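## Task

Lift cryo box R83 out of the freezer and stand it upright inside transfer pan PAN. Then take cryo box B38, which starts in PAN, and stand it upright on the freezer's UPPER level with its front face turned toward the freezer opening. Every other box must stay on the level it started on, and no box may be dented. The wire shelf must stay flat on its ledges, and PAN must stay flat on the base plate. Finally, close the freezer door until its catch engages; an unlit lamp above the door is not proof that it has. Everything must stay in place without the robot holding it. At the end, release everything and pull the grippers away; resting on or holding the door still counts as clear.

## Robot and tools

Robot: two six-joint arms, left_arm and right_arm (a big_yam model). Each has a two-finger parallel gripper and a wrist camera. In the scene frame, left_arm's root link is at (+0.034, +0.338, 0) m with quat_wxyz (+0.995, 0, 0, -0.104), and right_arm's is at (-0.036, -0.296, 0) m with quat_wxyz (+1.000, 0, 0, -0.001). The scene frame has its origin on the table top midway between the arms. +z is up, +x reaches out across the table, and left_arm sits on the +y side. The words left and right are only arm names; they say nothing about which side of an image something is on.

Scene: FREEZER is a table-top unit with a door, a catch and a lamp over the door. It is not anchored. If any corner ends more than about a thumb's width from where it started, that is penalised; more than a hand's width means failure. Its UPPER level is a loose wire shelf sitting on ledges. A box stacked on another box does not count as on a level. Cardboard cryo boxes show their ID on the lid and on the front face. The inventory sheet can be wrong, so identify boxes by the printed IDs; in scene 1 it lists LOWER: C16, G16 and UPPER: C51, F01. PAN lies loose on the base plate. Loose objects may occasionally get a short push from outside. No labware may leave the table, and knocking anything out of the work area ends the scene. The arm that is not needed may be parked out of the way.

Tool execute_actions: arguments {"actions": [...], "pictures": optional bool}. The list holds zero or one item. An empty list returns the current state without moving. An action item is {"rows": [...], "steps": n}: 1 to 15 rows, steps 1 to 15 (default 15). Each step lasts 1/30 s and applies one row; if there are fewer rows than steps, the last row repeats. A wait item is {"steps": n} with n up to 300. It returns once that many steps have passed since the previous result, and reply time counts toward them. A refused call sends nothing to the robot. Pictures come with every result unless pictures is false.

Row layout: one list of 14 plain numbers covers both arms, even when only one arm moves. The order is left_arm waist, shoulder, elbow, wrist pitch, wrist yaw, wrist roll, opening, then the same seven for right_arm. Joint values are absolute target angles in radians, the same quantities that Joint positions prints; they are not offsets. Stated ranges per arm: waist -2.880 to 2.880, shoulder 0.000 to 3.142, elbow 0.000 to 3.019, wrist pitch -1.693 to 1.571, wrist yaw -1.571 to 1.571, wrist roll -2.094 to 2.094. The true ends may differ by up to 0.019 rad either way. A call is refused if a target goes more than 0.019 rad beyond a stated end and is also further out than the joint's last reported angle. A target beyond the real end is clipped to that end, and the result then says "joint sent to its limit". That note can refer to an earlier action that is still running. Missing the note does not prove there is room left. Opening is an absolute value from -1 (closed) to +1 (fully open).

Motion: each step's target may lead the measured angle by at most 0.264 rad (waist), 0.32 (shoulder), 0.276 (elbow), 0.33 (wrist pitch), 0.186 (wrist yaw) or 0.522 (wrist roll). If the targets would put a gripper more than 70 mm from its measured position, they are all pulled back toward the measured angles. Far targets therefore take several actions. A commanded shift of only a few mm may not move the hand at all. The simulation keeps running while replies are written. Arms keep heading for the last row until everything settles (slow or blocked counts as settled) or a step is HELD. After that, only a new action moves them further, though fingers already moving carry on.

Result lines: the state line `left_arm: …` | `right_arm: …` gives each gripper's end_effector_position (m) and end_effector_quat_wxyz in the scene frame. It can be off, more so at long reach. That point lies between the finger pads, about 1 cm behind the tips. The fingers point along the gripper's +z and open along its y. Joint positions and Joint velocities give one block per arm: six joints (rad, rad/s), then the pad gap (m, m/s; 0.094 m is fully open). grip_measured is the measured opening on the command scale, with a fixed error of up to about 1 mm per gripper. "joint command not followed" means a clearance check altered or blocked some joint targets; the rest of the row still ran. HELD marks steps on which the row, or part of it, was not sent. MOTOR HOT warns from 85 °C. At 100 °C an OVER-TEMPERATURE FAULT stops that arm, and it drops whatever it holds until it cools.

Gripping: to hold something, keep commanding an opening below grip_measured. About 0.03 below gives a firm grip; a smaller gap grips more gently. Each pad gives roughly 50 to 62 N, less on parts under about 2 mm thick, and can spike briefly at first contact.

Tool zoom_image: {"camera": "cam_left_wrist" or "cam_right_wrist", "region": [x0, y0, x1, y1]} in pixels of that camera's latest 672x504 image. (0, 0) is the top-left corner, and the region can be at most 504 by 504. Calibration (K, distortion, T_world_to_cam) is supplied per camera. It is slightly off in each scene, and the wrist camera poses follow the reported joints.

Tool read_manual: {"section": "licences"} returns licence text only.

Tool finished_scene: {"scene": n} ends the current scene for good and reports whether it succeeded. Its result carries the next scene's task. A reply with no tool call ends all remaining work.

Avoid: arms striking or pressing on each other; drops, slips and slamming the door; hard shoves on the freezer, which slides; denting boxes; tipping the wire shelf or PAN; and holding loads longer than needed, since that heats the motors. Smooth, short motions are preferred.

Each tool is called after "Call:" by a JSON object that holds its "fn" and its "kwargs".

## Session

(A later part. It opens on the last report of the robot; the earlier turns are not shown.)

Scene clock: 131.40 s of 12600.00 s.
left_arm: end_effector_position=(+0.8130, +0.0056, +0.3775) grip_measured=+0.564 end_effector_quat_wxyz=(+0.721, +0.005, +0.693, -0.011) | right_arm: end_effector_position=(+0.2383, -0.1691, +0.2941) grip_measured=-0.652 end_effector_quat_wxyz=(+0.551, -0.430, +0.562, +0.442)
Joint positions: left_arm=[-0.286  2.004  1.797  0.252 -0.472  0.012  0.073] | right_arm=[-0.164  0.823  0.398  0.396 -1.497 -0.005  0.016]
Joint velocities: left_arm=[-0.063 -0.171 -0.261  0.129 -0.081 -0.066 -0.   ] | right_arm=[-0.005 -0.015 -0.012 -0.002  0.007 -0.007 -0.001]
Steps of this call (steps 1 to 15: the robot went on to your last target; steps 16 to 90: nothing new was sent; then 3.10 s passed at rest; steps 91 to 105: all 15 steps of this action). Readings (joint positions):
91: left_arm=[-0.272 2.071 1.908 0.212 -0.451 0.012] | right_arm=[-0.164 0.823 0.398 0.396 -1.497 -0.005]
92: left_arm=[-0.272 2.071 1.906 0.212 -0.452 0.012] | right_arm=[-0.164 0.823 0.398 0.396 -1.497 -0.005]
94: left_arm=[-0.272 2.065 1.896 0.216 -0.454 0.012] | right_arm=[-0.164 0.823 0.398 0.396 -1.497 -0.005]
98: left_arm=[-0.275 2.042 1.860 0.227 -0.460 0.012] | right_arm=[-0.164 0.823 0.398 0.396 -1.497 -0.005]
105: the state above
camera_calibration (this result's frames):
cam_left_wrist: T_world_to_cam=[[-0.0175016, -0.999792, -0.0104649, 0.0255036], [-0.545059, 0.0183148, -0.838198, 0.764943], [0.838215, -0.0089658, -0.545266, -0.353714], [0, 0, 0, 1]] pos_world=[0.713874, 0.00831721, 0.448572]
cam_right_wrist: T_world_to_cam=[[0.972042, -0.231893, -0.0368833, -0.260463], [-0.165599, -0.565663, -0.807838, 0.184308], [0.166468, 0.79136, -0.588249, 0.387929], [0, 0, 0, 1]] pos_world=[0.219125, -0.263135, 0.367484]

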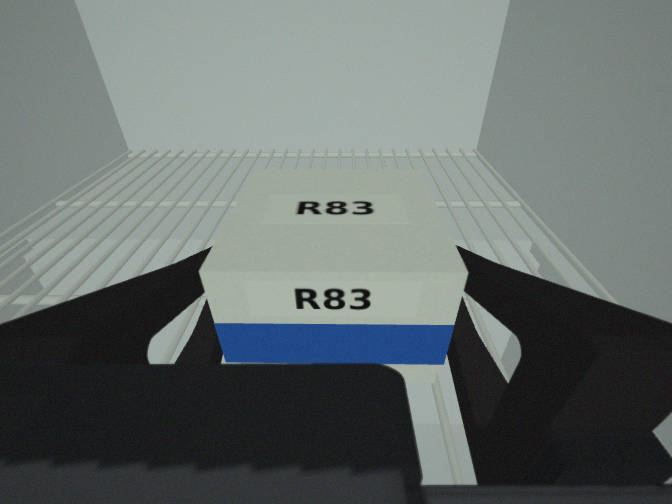

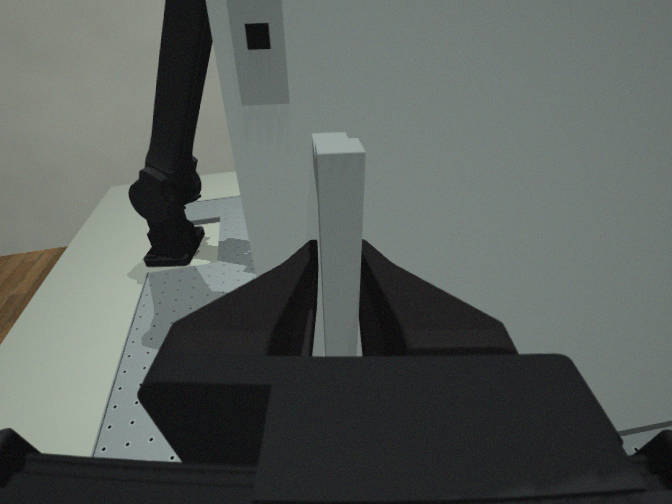

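Call:
{"fn": "execute_actions", "kwargs": {"actions": [{"rows":[[-0.305,1.93,1.771,0.293,-0.479,0.0,0.555,-0.166,0.823,0.41,0.4,-1.5,0,-0.65],[-0.308,1.922,1.758,0.298,-0.481,0.0,0.555,-0.166,0.823,0.41,0.4,-1.5,0,-0.65],[-0.31,1.914,1.745,0.303,-0.484,0.0,0.555,-0.166,0.823,0.41,0.4,-1.5,0,-0.65],[-0.312,1.906,1.733,0.308,-0.486,0.0,0.555,-0.166,0.823,0.41,0.4,-1.5,0,-0.65],[-0.315,1.898,1.72,0.313,-0.488,0.0,0.555,-0.166,0.823,0.41,0.4,-1.5,0,-0.65],[-0.317,1.89,1.707,0.318,-0.49,0.0,0.555,-0.166,0.823,0.41,0.4,-1.5,0,-0.65],[-0.319,1.882,1.695,0.323,-0.492,0.0,0.555,-0.166,0.823,0.41,0.4,-1.5,0,-0.65],[-0.322,1.874,1.682,0.328,-0.495,0.0,0.555,-0.166,0.823,0.41,0.4,-1.5,0,-0.65],[-0.324,1.866,1.67,0.333,-0.497,0.0,0.555,-0.166,0.823,0.41,0.4,-1.5,0,-0.65],[-0.326,1.858,1.657,0.338,-0.499,0.0,0.555,-0.166,0.823,0.41,0.4,-1.5,0,-0.65],[-0.332,1.842,1.637,0.342,-0.505,0.0,0.555,-0.166,0.823,0.41,0.4,-1.5,0,-0.65],[-0.338,1.826,1.616,0.346,-0.511,0.0,0.555,-0.166,0.823,0.41,0.4,-1.5,0,-0.65],[-0.345,1.81,1.595,0.35,-0.518,0.0,0.555,-0.166,0.823,0.41,0.4,-1.5,0,-0.65],[-0.352,1.794,1.574,0.355,-0.525,0.0,0.555,-0.166,0.823,0.41,0.4,-1.5,0,-0.65],[-0.359,1.778,1.553,0.359,-0.532,0.0,0.555,-0.166,0.823,0.41,0.4,-1.5,0,-0.65]]}], "pictures": false}}

Call:
{"fn": "execute_actions", "kwargs": {"actions": [{"rows":[[-0.366,1.762,1.532,0.363,-0.54,0.0,0.555,-0.166,0.823,0.41,0.4,-1.5,0,-0.65],[-0.374,1.746,1.511,0.367,-0.547,0.0,0.555,-0.166,0.823,0.41,0.4,-1.5,0,-0.65],[-0.381,1.73,1.49,0.371,-0.555,0.0,0.555,-0.166,0.823,0.41,0.4,-1.5,0,-0.65],[-0.389,1.715,1.47,0.375,-0.563,0.0,0.555,-0.166,0.823,0.41,0.4,-1.5,0,-0.65],[-0.397,1.7,1.45,0.379,-0.571,0.0,0.555,-0.166,0.823,0.41,0.4,-1.5,0,-0.65],[-0.405,1.685,1.43,0.383,-0.579,0.0,0.555,-0.166,0.823,0.41,0.4,-1.5,0,-0.65],[-0.413,1.67,1.41,0.387,-0.587,0.0,0.555,-0.166,0.823,0.41,0.4,-1.5,0,-0.65],[-0.421,1.655,1.39,0.391,-0.595,0.0,0.555,-0.166,0.823,0.41,0.4,-1.5,0,-0.65],[-0.429,1.64,1.37,0.395,-0.603,0.0,0.555,-0.166,0.823,0.41,0.4,-1.5,0,-0.65],[-0.437,1.625,1.35,0.399,-0.611,0.0,0.555,-0.166,0.823,0.41,0.4,-1.5,0,-0.65],[-0.445,1.61,1.33,0.403,-0.619,0.0,0.555,-0.166,0.823,0.41,0.4,-1.5,0,-0.65],[-0.453,1.595,1.31,0.407,-0.627,0.0,0.555,-0.166,0.823,0.41,0.4,-1.5,0,-0.65],[-0.461,1.58,1.29,0.411,-0.635,0.0,0.555,-0.166,0.823,0.41,0.4,-1.5,0,-0.65],[-0.468,1.565,1.27,0.415,-0.643,0.0,0.555,-0.166,0.823,0.41,0.4,-1.5,0,-0.65],[-0.475,1.55,1.25,0.42,-0.65,0.0,0.555,-0.166,0.823,0.41,0.4,-1.5,0,-0.65]]}]}}

Scene clock: 141.10 s of 12600.00 s.
left_arm: end_effector_position=(+0.7535, +0.0082, +0.3767) grip_measured=+0.564 end_effector_quat_wxyz=(+0.719, +0.002, +0.695, -0.009) | right_arm: end_effector_position=(+0.2383, -0.1691, +0.2941) grip_measured=-0.652 end_effector_quat_wxyz=(+0.551, -0.430, +0.562, +0.442)
Joint positions: left_arm=[-0.329  1.865  1.586  0.32  -0.522  0.011  0.073] | right_arm=[-0.164  0.823  0.398  0.396 -1.497 -0.005  0.016]
Joint velocities: left_arm=[-0.19  -0.464 -0.613  0.12  -0.227 -0.007  0.   ] | right_arm=[-0.005 -0.005  0.007  0.007  0.007 -0.037 -0.001]
Steps of this call (steps 1 to 30: the robot went on to your last target; steps 31 to 90: nothing new was sent; then 6.20 s passed at rest; steps 91 to 105: all 15 steps of this action). Readings (joint positions):
91: left_arm=[-0.298 1.987 1.780 0.260 -0.474 0.012] | right_arm=[-0.164 0.823 0.398 0.396 -1.497 -0.005]
92: left_arm=[-0.298 1.985 1.775 0.263 -0.475 0.012] | right_arm=[-0.164 0.823 0.398 0.396 -1.497 -0.005]
94: left_arm=[-0.298 1.975 1.754 0.270 -0.479 0.012] | right_arm=[-0.164 0.823 0.398 0.396 -1.497 -0.005]
98: left_arm=[-0.302 1.945 1.703 0.290 -0.489 0.011] | right_arm=[-0.164 0.823 0.398 0.396 -1.497 -0.005]
105: the state above

Scene clock: 141.60 s of 12600.00 s.
left_arm: end_effector_position=(+0.6311, -0.0013, +0.3949) grip_measured=+0.564 end_effector_quat_wxyz=(+0.723, +0.001, +0.691, -0.018) | right_arm: end_effector_position=(+0.2383, -0.1691, +0.2941) grip_measured=-0.652 end_effector_quat_wxyz=(+0.551, -0.430, +0.562, +0.442)
Joint positions: left_arm=[-0.457  1.613  1.285  0.384 -0.639  0.011  0.073] | right_arm=[-0.164  0.823  0.398  0.396 -1.497 -0.005  0.016]
Joint velocities: left_arm=[-0.22  -0.454 -0.559  0.134 -0.139  0.022 -0.001] | right_arm=[-0.005 -0.024  0.007  0.002 -0.022  0.066  0.   ]
Steps of this call (steps 1 to 15: all 15 steps of this action). Readings (joint positions):
1: left_arm=[-0.336 1.849 1.564 0.323 -0.529 0.011] | right_arm=[-0.164 0.823 0.398 0.396 -1.497 -0.005]
2: left_arm=[-0.344 1.832 1.543 0.327 -0.537 0.011] | right_arm=[-0.164 0.823 0.398 0.396 -1.497 -0.005]
4: left_arm=[-0.361 1.798 1.501 0.335 -0.552 0.011] | right_arm=[-0.164 0.823 0.398 0.396 -1.497 -0.005]
8: left_arm=[-0.399 1.729 1.422 0.353 -0.583 0.011] | right_arm=[-0.164 0.823 0.398 0.396 -1.497 -0.005]
15: the state above
camera_calibration (this result's frames):
cam_left_wrist: T_world_to_cam=[[-0.0215433, -0.999762, 0.00333238, 0.0126451], [-0.541183, 0.00885891, -0.840858, 0.679122], [0.840629, -0.0199183, -0.541245, -0.194917], [0, 0, 0, 1]] pos_world=[0.531654, 0.0027434, 0.465505]
cam_right_wrist: T_world_to_cam=[[0.972042, -0.231893, -0.0368833, -0.260463], [-0.165599, -0.565663, -0.807838, 0.184308], [0.166468, 0.79136, -0.588249, 0.387929], [0, 0, 0, 1]] pos_world=[0.219125, -0.263135, 0.367484]

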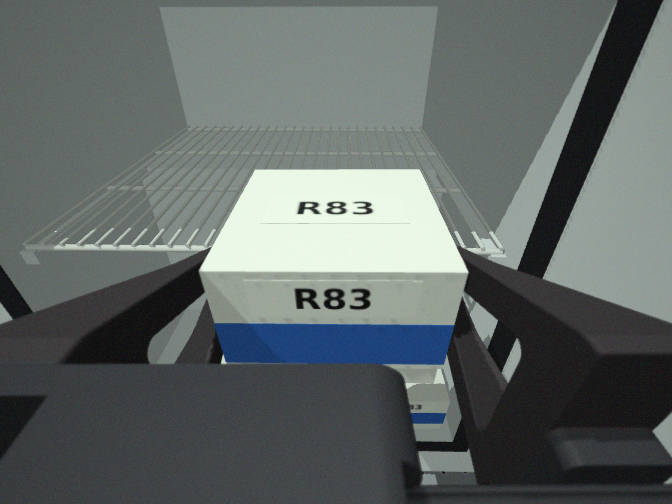

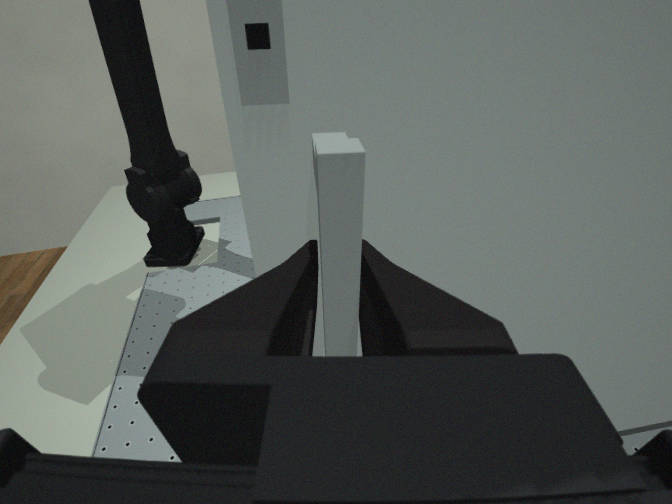

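Call:
{"fn": "execute_actions", "kwargs": {"actions": [{"rows":[[-0.462,1.585,1.229,0.451,-0.628,0.01,0.555,-0.166,0.823,0.41,0.4,-1.5,0,-0.65],[-0.45,1.596,1.208,0.482,-0.607,0.01,0.555,-0.166,0.823,0.41,0.4,-1.5,0,-0.65],[-0.437,1.608,1.187,0.513,-0.585,0.01,0.555,-0.166,0.823,0.41,0.4,-1.5,0,-0.65],[-0.425,1.619,1.166,0.544,-0.563,0.01,0.555,-0.166,0.823,0.41,0.4,-1.5,0,-0.65],[-0.412,1.63,1.145,0.575,-0.542,0.01,0.555,-0.166,0.823,0.41,0.4,-1.5,0,-0.65],[-0.4,1.642,1.124,0.606,-0.52,0.01,0.555,-0.166,0.823,0.41,0.4,-1.5,0,-0.65],[-0.387,1.653,1.103,0.637,-0.498,0.01,0.555,-0.166,0.823,0.41,0.4,-1.5,0,-0.65],[-0.375,1.665,1.082,0.668,-0.477,0.01,0.555,-0.166,0.823,0.41,0.4,-1.5,0,-0.65],[-0.362,1.676,1.061,0.699,-0.455,0.01,0.555,-0.166,0.823,0.41,0.4,-1.5,0,-0.65],[-0.35,1.687,1.04,0.73,-0.433,0.01,0.555,-0.166,0.823,0.41,0.4,-1.5,0,-0.65],[-0.337,1.699,1.019,0.761,-0.412,0.01,0.555,-0.166,0.823,0.41,0.4,-1.5,0,-0.65],[-0.325,1.71,0.998,0.792,-0.39,0.01,0.555,-0.166,0.823,0.41,0.4,-1.5,0,-0.65],[-0.312,1.721,0.977,0.823,-0.368,0.01,0.555,-0.166,0.823,0.41,0.4,-1.5,0,-0.65],[-0.3,1.733,0.956,0.854,-0.347,0.01,0.555,-0.166,0.823,0.41,0.4,-1.5,0,-0.65],[-0.287,1.744,0.935,0.885,-0.325,0.0,0.555,-0.166,0.823,0.41,0.4,-1.5,0,-0.65]]}], "pictures": false}}

Call:
{"fn": "execute_actions", "kwargs": {"actions": [{"rows":[[-0.275,1.756,0.914,0.916,-0.303,0,0.555,-0.166,0.823,0.41,0.4,-1.5,0,-0.65],[-0.262,1.767,0.893,0.947,-0.282,0,0.555,-0.166,0.823,0.41,0.4,-1.5,0,-0.65],[-0.25,1.778,0.872,0.978,-0.26,0,0.555,-0.166,0.823,0.41,0.4,-1.5,0,-0.65],[-0.237,1.79,0.851,1.009,-0.238,0,0.555,-0.166,0.823,0.41,0.4,-1.5,0,-0.65],[-0.225,1.801,0.83,1.04,-0.217,0,0.555,-0.166,0.823,0.41,0.4,-1.5,0,-0.65],[-0.212,1.812,0.809,1.071,-0.195,0,0.555,-0.166,0.823,0.41,0.4,-1.5,0,-0.65],[-0.2,1.824,0.788,1.102,-0.173,0,0.555,-0.166,0.823,0.41,0.4,-1.5,0,-0.65],[-0.187,1.835,0.767,1.133,-0.152,0,0.555,-0.166,0.823,0.41,0.4,-1.5,0,-0.65],[-0.175,1.847,0.746,1.164,-0.13,0,0.555,-0.166,0.823,0.41,0.4,-1.5,0,-0.65],[-0.162,1.858,0.725,1.195,-0.108,0,0.555,-0.166,0.823,0.41,0.4,-1.5,0,-0.65],[-0.15,1.869,0.704,1.226,-0.087,0,0.555,-0.166,0.823,0.41,0.4,-1.5,0,-0.65],[-0.137,1.881,0.683,1.257,-0.065,0,0.555,-0.166,0.823,0.41,0.4,-1.5,0,-0.65],[-0.125,1.892,0.662,1.288,-0.043,0,0.555,-0.166,0.823,0.41,0.4,-1.5,0,-0.65],[-0.112,1.904,0.645,1.319,-0.022,0,0.555,-0.166,0.823,0.41,0.4,-1.5,0,-0.65],[-0.1,1.915,0.635,1.345,0,0,0.555,-0.166,0.823,0.41,0.4,-1.5,0,-0.65]]}], "pictures": false}}

Call:
{"fn": "execute_actions", "kwargs": {"actions": [{"rows":[[-0.1,1.925,0.635,1.355,0,0,0.555,-0.166,0.823,0.41,0.4,-1.5,0,-0.65],[-0.1,1.935,0.635,1.365,0,0,0.555,-0.166,0.823,0.41,0.4,-1.5,0,-0.65],[-0.1,1.945,0.635,1.375,0,0,0.555,-0.166,0.823,0.41,0.4,-1.5,0,-0.65],[-0.1,1.955,0.635,1.385,0,0,0.555,-0.166,0.823,0.41,0.4,-1.5,0,-0.65],[-0.1,1.965,0.635,1.395,0,0,0.555,-0.166,0.823,0.41,0.4,-1.5,0,-0.65],[-0.1,1.975,0.635,1.405,0,0,0.555,-0.166,0.823,0.41,0.4,-1.5,0,-0.65],[-0.1,1.985,0.635,1.415,0,0,0.555,-0.166,0.823,0.41,0.4,-1.5,0,-0.65],[-0.1,1.995,0.635,1.425,0,0,0.555,-0.166,0.823,0.41,0.4,-1.5,0,-0.65],[-0.1,2.005,0.635,1.435,0,0,0.555,-0.166,0.823,0.41,0.4,-1.5,0,-0.65],[-0.1,2.015,0.635,1.445,0,0,0.555,-0.166,0.823,0.41,0.4,-1.5,0,-0.65]]}]}}

Scene clock: 156.60 s of 12600.00 s.
left_arm: end_effector_position=(+0.6361, +0.0599, +0.2398) grip_measured=+0.564 end_effector_quat_wxyz=(+0.715, +0.060, +0.693, -0.062) | right_arm: end_effector_position=(+0.2383, -0.1691, +0.2941) grip_measured=-0.652 end_effector_quat_wxyz=(+0.551, -0.430, +0.562, +0.442)
Joint positions: left_arm=[-0.312  1.725  0.969  0.789 -0.349  0.011  0.073] | right_arm=[-0.164  0.823  0.398  0.396 -1.497 -0.005  0.016]
Joint velocities: left_arm=[ 0.405  0.474 -0.637  0.862  0.608  0.022  0.   ] | right_arm=[-0.024  0.005 -0.007  0.002  0.022 -0.066 -0.   ]
Steps of this call (steps 1 to 30: the robot went on to your last target; steps 31 to 90: nothing new was sent; then 11.50 s passed at rest; steps 91 to 105: all 15 steps of this action). Readings (joint positions):
91: left_arm=[-0.475 1.577 1.245 0.399 -0.640 0.011] | right_arm=[-0.164 0.823 0.398 0.396 -1.497 -0.005]
92: left_arm=[-0.473 1.577 1.237 0.415 -0.625 0.011] | right_arm=[-0.164 0.823 0.398 0.396 -1.497 -0.005]
94: left_arm=[-0.465 1.579 1.211 0.466 -0.584 0.011] | right_arm=[-0.164 0.823 0.398 0.396 -1.497 -0.005]
98: left_arm=[-0.422 1.607 1.131 0.587 -0.498 0.011] | right_arm=[-0.164 0.823 0.398 0.396 -1.497 -0.005]
105: the state above

Scene clock: 157.10 s of 12600.00 s.
left_arm: end_effector_position=(+0.5820, +0.1492, +0.1194) grip_measured=+0.564 end_effector_quat_wxyz=(+0.711, +0.113, +0.686, -0.109) | right_arm: end_effector_position=(+0.2383, -0.1691, +0.2941) grip_measured=-0.652 end_effector_quat_wxyz=(+0.551, -0.430, +0.562, +0.442)
Joint positions: left_arm=[-0.129  1.883  0.662  1.256 -0.023  0.011  0.073] | right_arm=[-0.164  0.823  0.398  0.396 -1.497 -0.005  0.016]
Joint velocities: left_arm=[ 0.396  0.386 -0.525  0.867  0.593  0.037  0.   ] | right_arm=[-0.005 -0.005 -0.012 -0.022 -0.007  0.037 -0.   ]
Steps of this call (steps 1 to 15: all 15 steps of this action). Readings (joint positions):
1: left_arm=[-0.299 1.740 0.946 0.818 -0.327 0.011] | right_arm=[-0.164 0.823 0.398 0.396 -1.497 -0.005]
2: left_arm=[-0.286 1.754 0.923 0.848 -0.305 0.011] | right_arm=[-0.164 0.823 0.398 0.396 -1.497 -0.005]
4: left_arm=[-0.263 1.778 0.880 0.909 -0.262 0.011] | right_arm=[-0.164 0.823 0.398 0.396 -1.497 -0.005]
8: left_arm=[-0.217 1.813 0.801 1.036 -0.175 0.011] | right_arm=[-0.164 0.823 0.398 0.396 -1.497 -0.005]
15: the state above

Scene clock: 157.60 s of 12600.00 s.
left_arm: end_effector_position=(+0.5700, +0.1690, +0.0754) grip_measured=+0.564 end_effector_quat_wxyz=(+0.709, +0.109, +0.689, -0.104) | right_arm: end_effector_position=(+0.2383, -0.1691, +0.2941) grip_measured=-0.652 end_effector_quat_wxyz=(+0.551, -0.430, +0.562, +0.442)
Joint positions: left_arm=[-0.097  2.011  0.628  1.41  -0.004  0.011  0.073] | right_arm=[-0.164  0.823  0.398  0.396 -1.497 -0.005  0.016]
Joint velocities: left_arm=[-0.005 -0.015 -0.017  0.012 -0.022 -0.007  0.   ] | right_arm=[ 0.005 -0.005 -0.007 -0.007 -0.051 -0.022  0.   ]
Steps of this call (steps 1 to 15: all 15 steps of this action). Readings (joint positions):
1: left_arm=[-0.117 1.896 0.646 1.281 -0.012 0.011] | right_arm=[-0.164 0.823 0.398 0.396 -1.497 -0.005]
2: left_arm=[-0.108 1.909 0.635 1.300 -0.008 0.011] | right_arm=[-0.164 0.823 0.398 0.396 -1.497 -0.005]
4: left_arm=[-0.098 1.934 0.628 1.326 -0.007 0.011] | right_arm=[-0.164 0.823 0.398 0.396 -1.497 -0.005]
8: left_arm=[-0.097 1.972 0.628 1.371 -0.004 0.011] | right_arm=[-0.164 0.823 0.398 0.396 -1.497 -0.005]
15: the state above
camera_calibration (this result's frames):
cam_left_wrist: T_world_to_cam=[[-0.291929, -0.955962, -0.0302265, 0.331949], [-0.524764, 0.186513, -0.830563, 0.33566], [0.799625, -0.226604, -0.556103, -0.253638], [0, 0, 0, 1]] pos_world=[0.475863, 0.197251, 0.147772]
cam_right_wrist: T_world_to_cam=[[0.972042, -0.231893, -0.0368833, -0.260463], [-0.165599, -0.565663, -0.807838, 0.184308], [0.166468, 0.79136, -0.588249, 0.387929], [0, 0, 0, 1]] pos_world=[0.219125, -0.263135, 0.367484]

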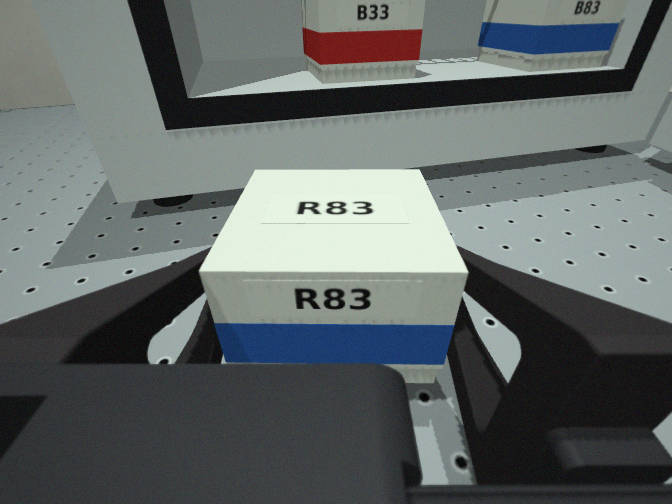

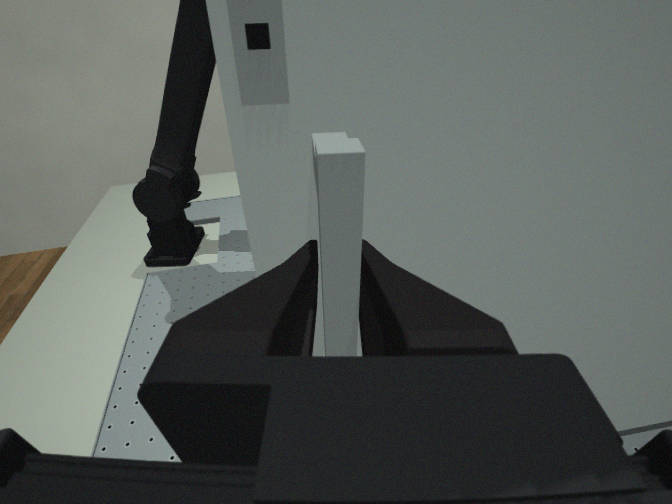

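Lower until it stalls.

Call:
{"fn": "execute_actions", "kwargs": {"actions": [{"rows":[[-0.1,2.022,0.635,1.45,0,0,0.555,-0.166,0.823,0.41,0.4,-1.5,0,-0.65],[-0.1,2.028,0.635,1.455,0,0,0.555,-0.166,0.823,0.41,0.4,-1.5,0,-0.65],[-0.1,2.034,0.635,1.46,0,0,0.555,-0.166,0.823,0.41,0.4,-1.5,0,-0.65],[-0.1,2.04,0.635,1.465,0,0,0.555,-0.166,0.823,0.41,0.4,-1.5,0,-0.65],[-0.1,2.046,0.635,1.47,0,0,0.555,-0.166,0.823,0.41,0.4,-1.5,0,-0.65],[-0.1,2.052,0.635,1.475,0,0,0.555,-0.166,0.823,0.41,0.4,-1.5,0,-0.65],[-0.1,2.058,0.635,1.48,0,0,0.555,-0.166,0.823,0.41,0.4,-1.5,0,-0.65],[-0.1,2.064,0.635,1.485,0,0,0.555,-0.166,0.823,0.41,0.4,-1.5,0,-0.65],[-0.1,2.07,0.635,1.49,0,0,0.555,-0.166,0.823,0.41,0.4,-1.5,0,-0.65]]}]}}

Scene clock: 161.30 s of 12600.00 s.
left_arm: end_effector_position=(+0.5666, +0.1701, +0.0605) grip_measured=+0.564 end_effector_quat_wxyz=(+0.709, +0.109, +0.689, -0.104) | right_arm: end_effector_position=(+0.2383, -0.1691, +0.2941) grip_measured=-0.652 end_effector_quat_wxyz=(+0.551, -0.430, +0.562, +0.442)
Joint positions: left_arm=[-0.097  2.062  0.628  1.462 -0.004  0.01   0.073] | right_arm=[-0.164  0.823  0.398  0.396 -1.497 -0.005  0.016]
Joint velocities: left_arm=[ 0.005  0.005 -0.012  0.007  0.037 -0.007  0.001] | right_arm=[-0.005 -0.005 -0.012 -0.012  0.037  0.007 -0.001]
Steps of this call (steps 1 to 15: the robot went on to your last target; steps 16 to 90: nothing new was sent; then 0.20 s passed at rest; steps 91 to 105: all 15 steps of this action). Readings (joint positions):
91: left_arm=[-0.097 2.011 0.628 1.414 -0.004 0.011] | right_arm=[-0.164 0.823 0.398 0.396 -1.497 -0.005]
92: left_arm=[-0.097 2.011 0.628 1.417 -0.004 0.011] | right_arm=[-0.164 0.823 0.398 0.396 -1.497 -0.005]
94: left_arm=[-0.097 2.015 0.628 1.426 -0.004 0.011] | right_arm=[-0.164 0.823 0.398 0.396 -1.497 -0.005]
98: left_arm=[-0.097 2.037 0.628 1.446 -0.004 0.011] | right_arm=[-0.164 0.823 0.398 0.396 -1.497 -0.005]
105: the state above
camera_calibration (this result's frames):
cam_left_wrist: T_world_to_cam=[[-0.291934, -0.955985, -0.0294567, 0.331495], [-0.524345, 0.185728, -0.831004, 0.321247], [0.799898, -0.227153, -0.555486, -0.259045], [0, 0, 0, 1]] pos_world=[0.472428, 0.198397, 0.132827]
cam_right_wrist: T_world_to_cam=[[0.972042, -0.231893, -0.0368833, -0.260463], [-0.165599, -0.565663, -0.807838, 0.184308], [0.166468, 0.79136, -0.588249, 0.387929], [0, 0, 0, 1]] pos_world=[0.219125, -0.263135, 0.367484]

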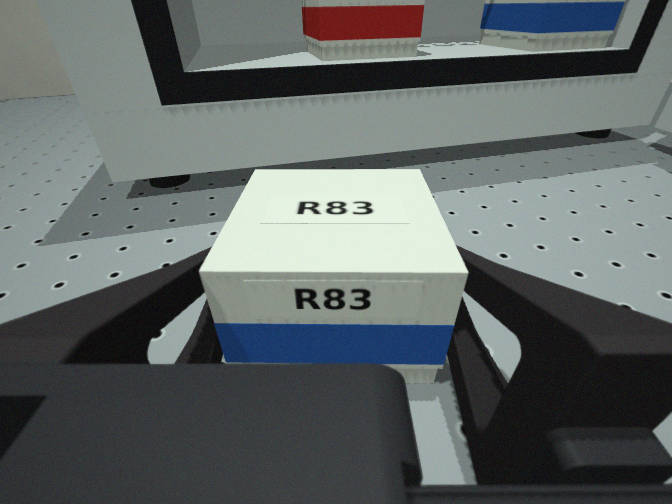

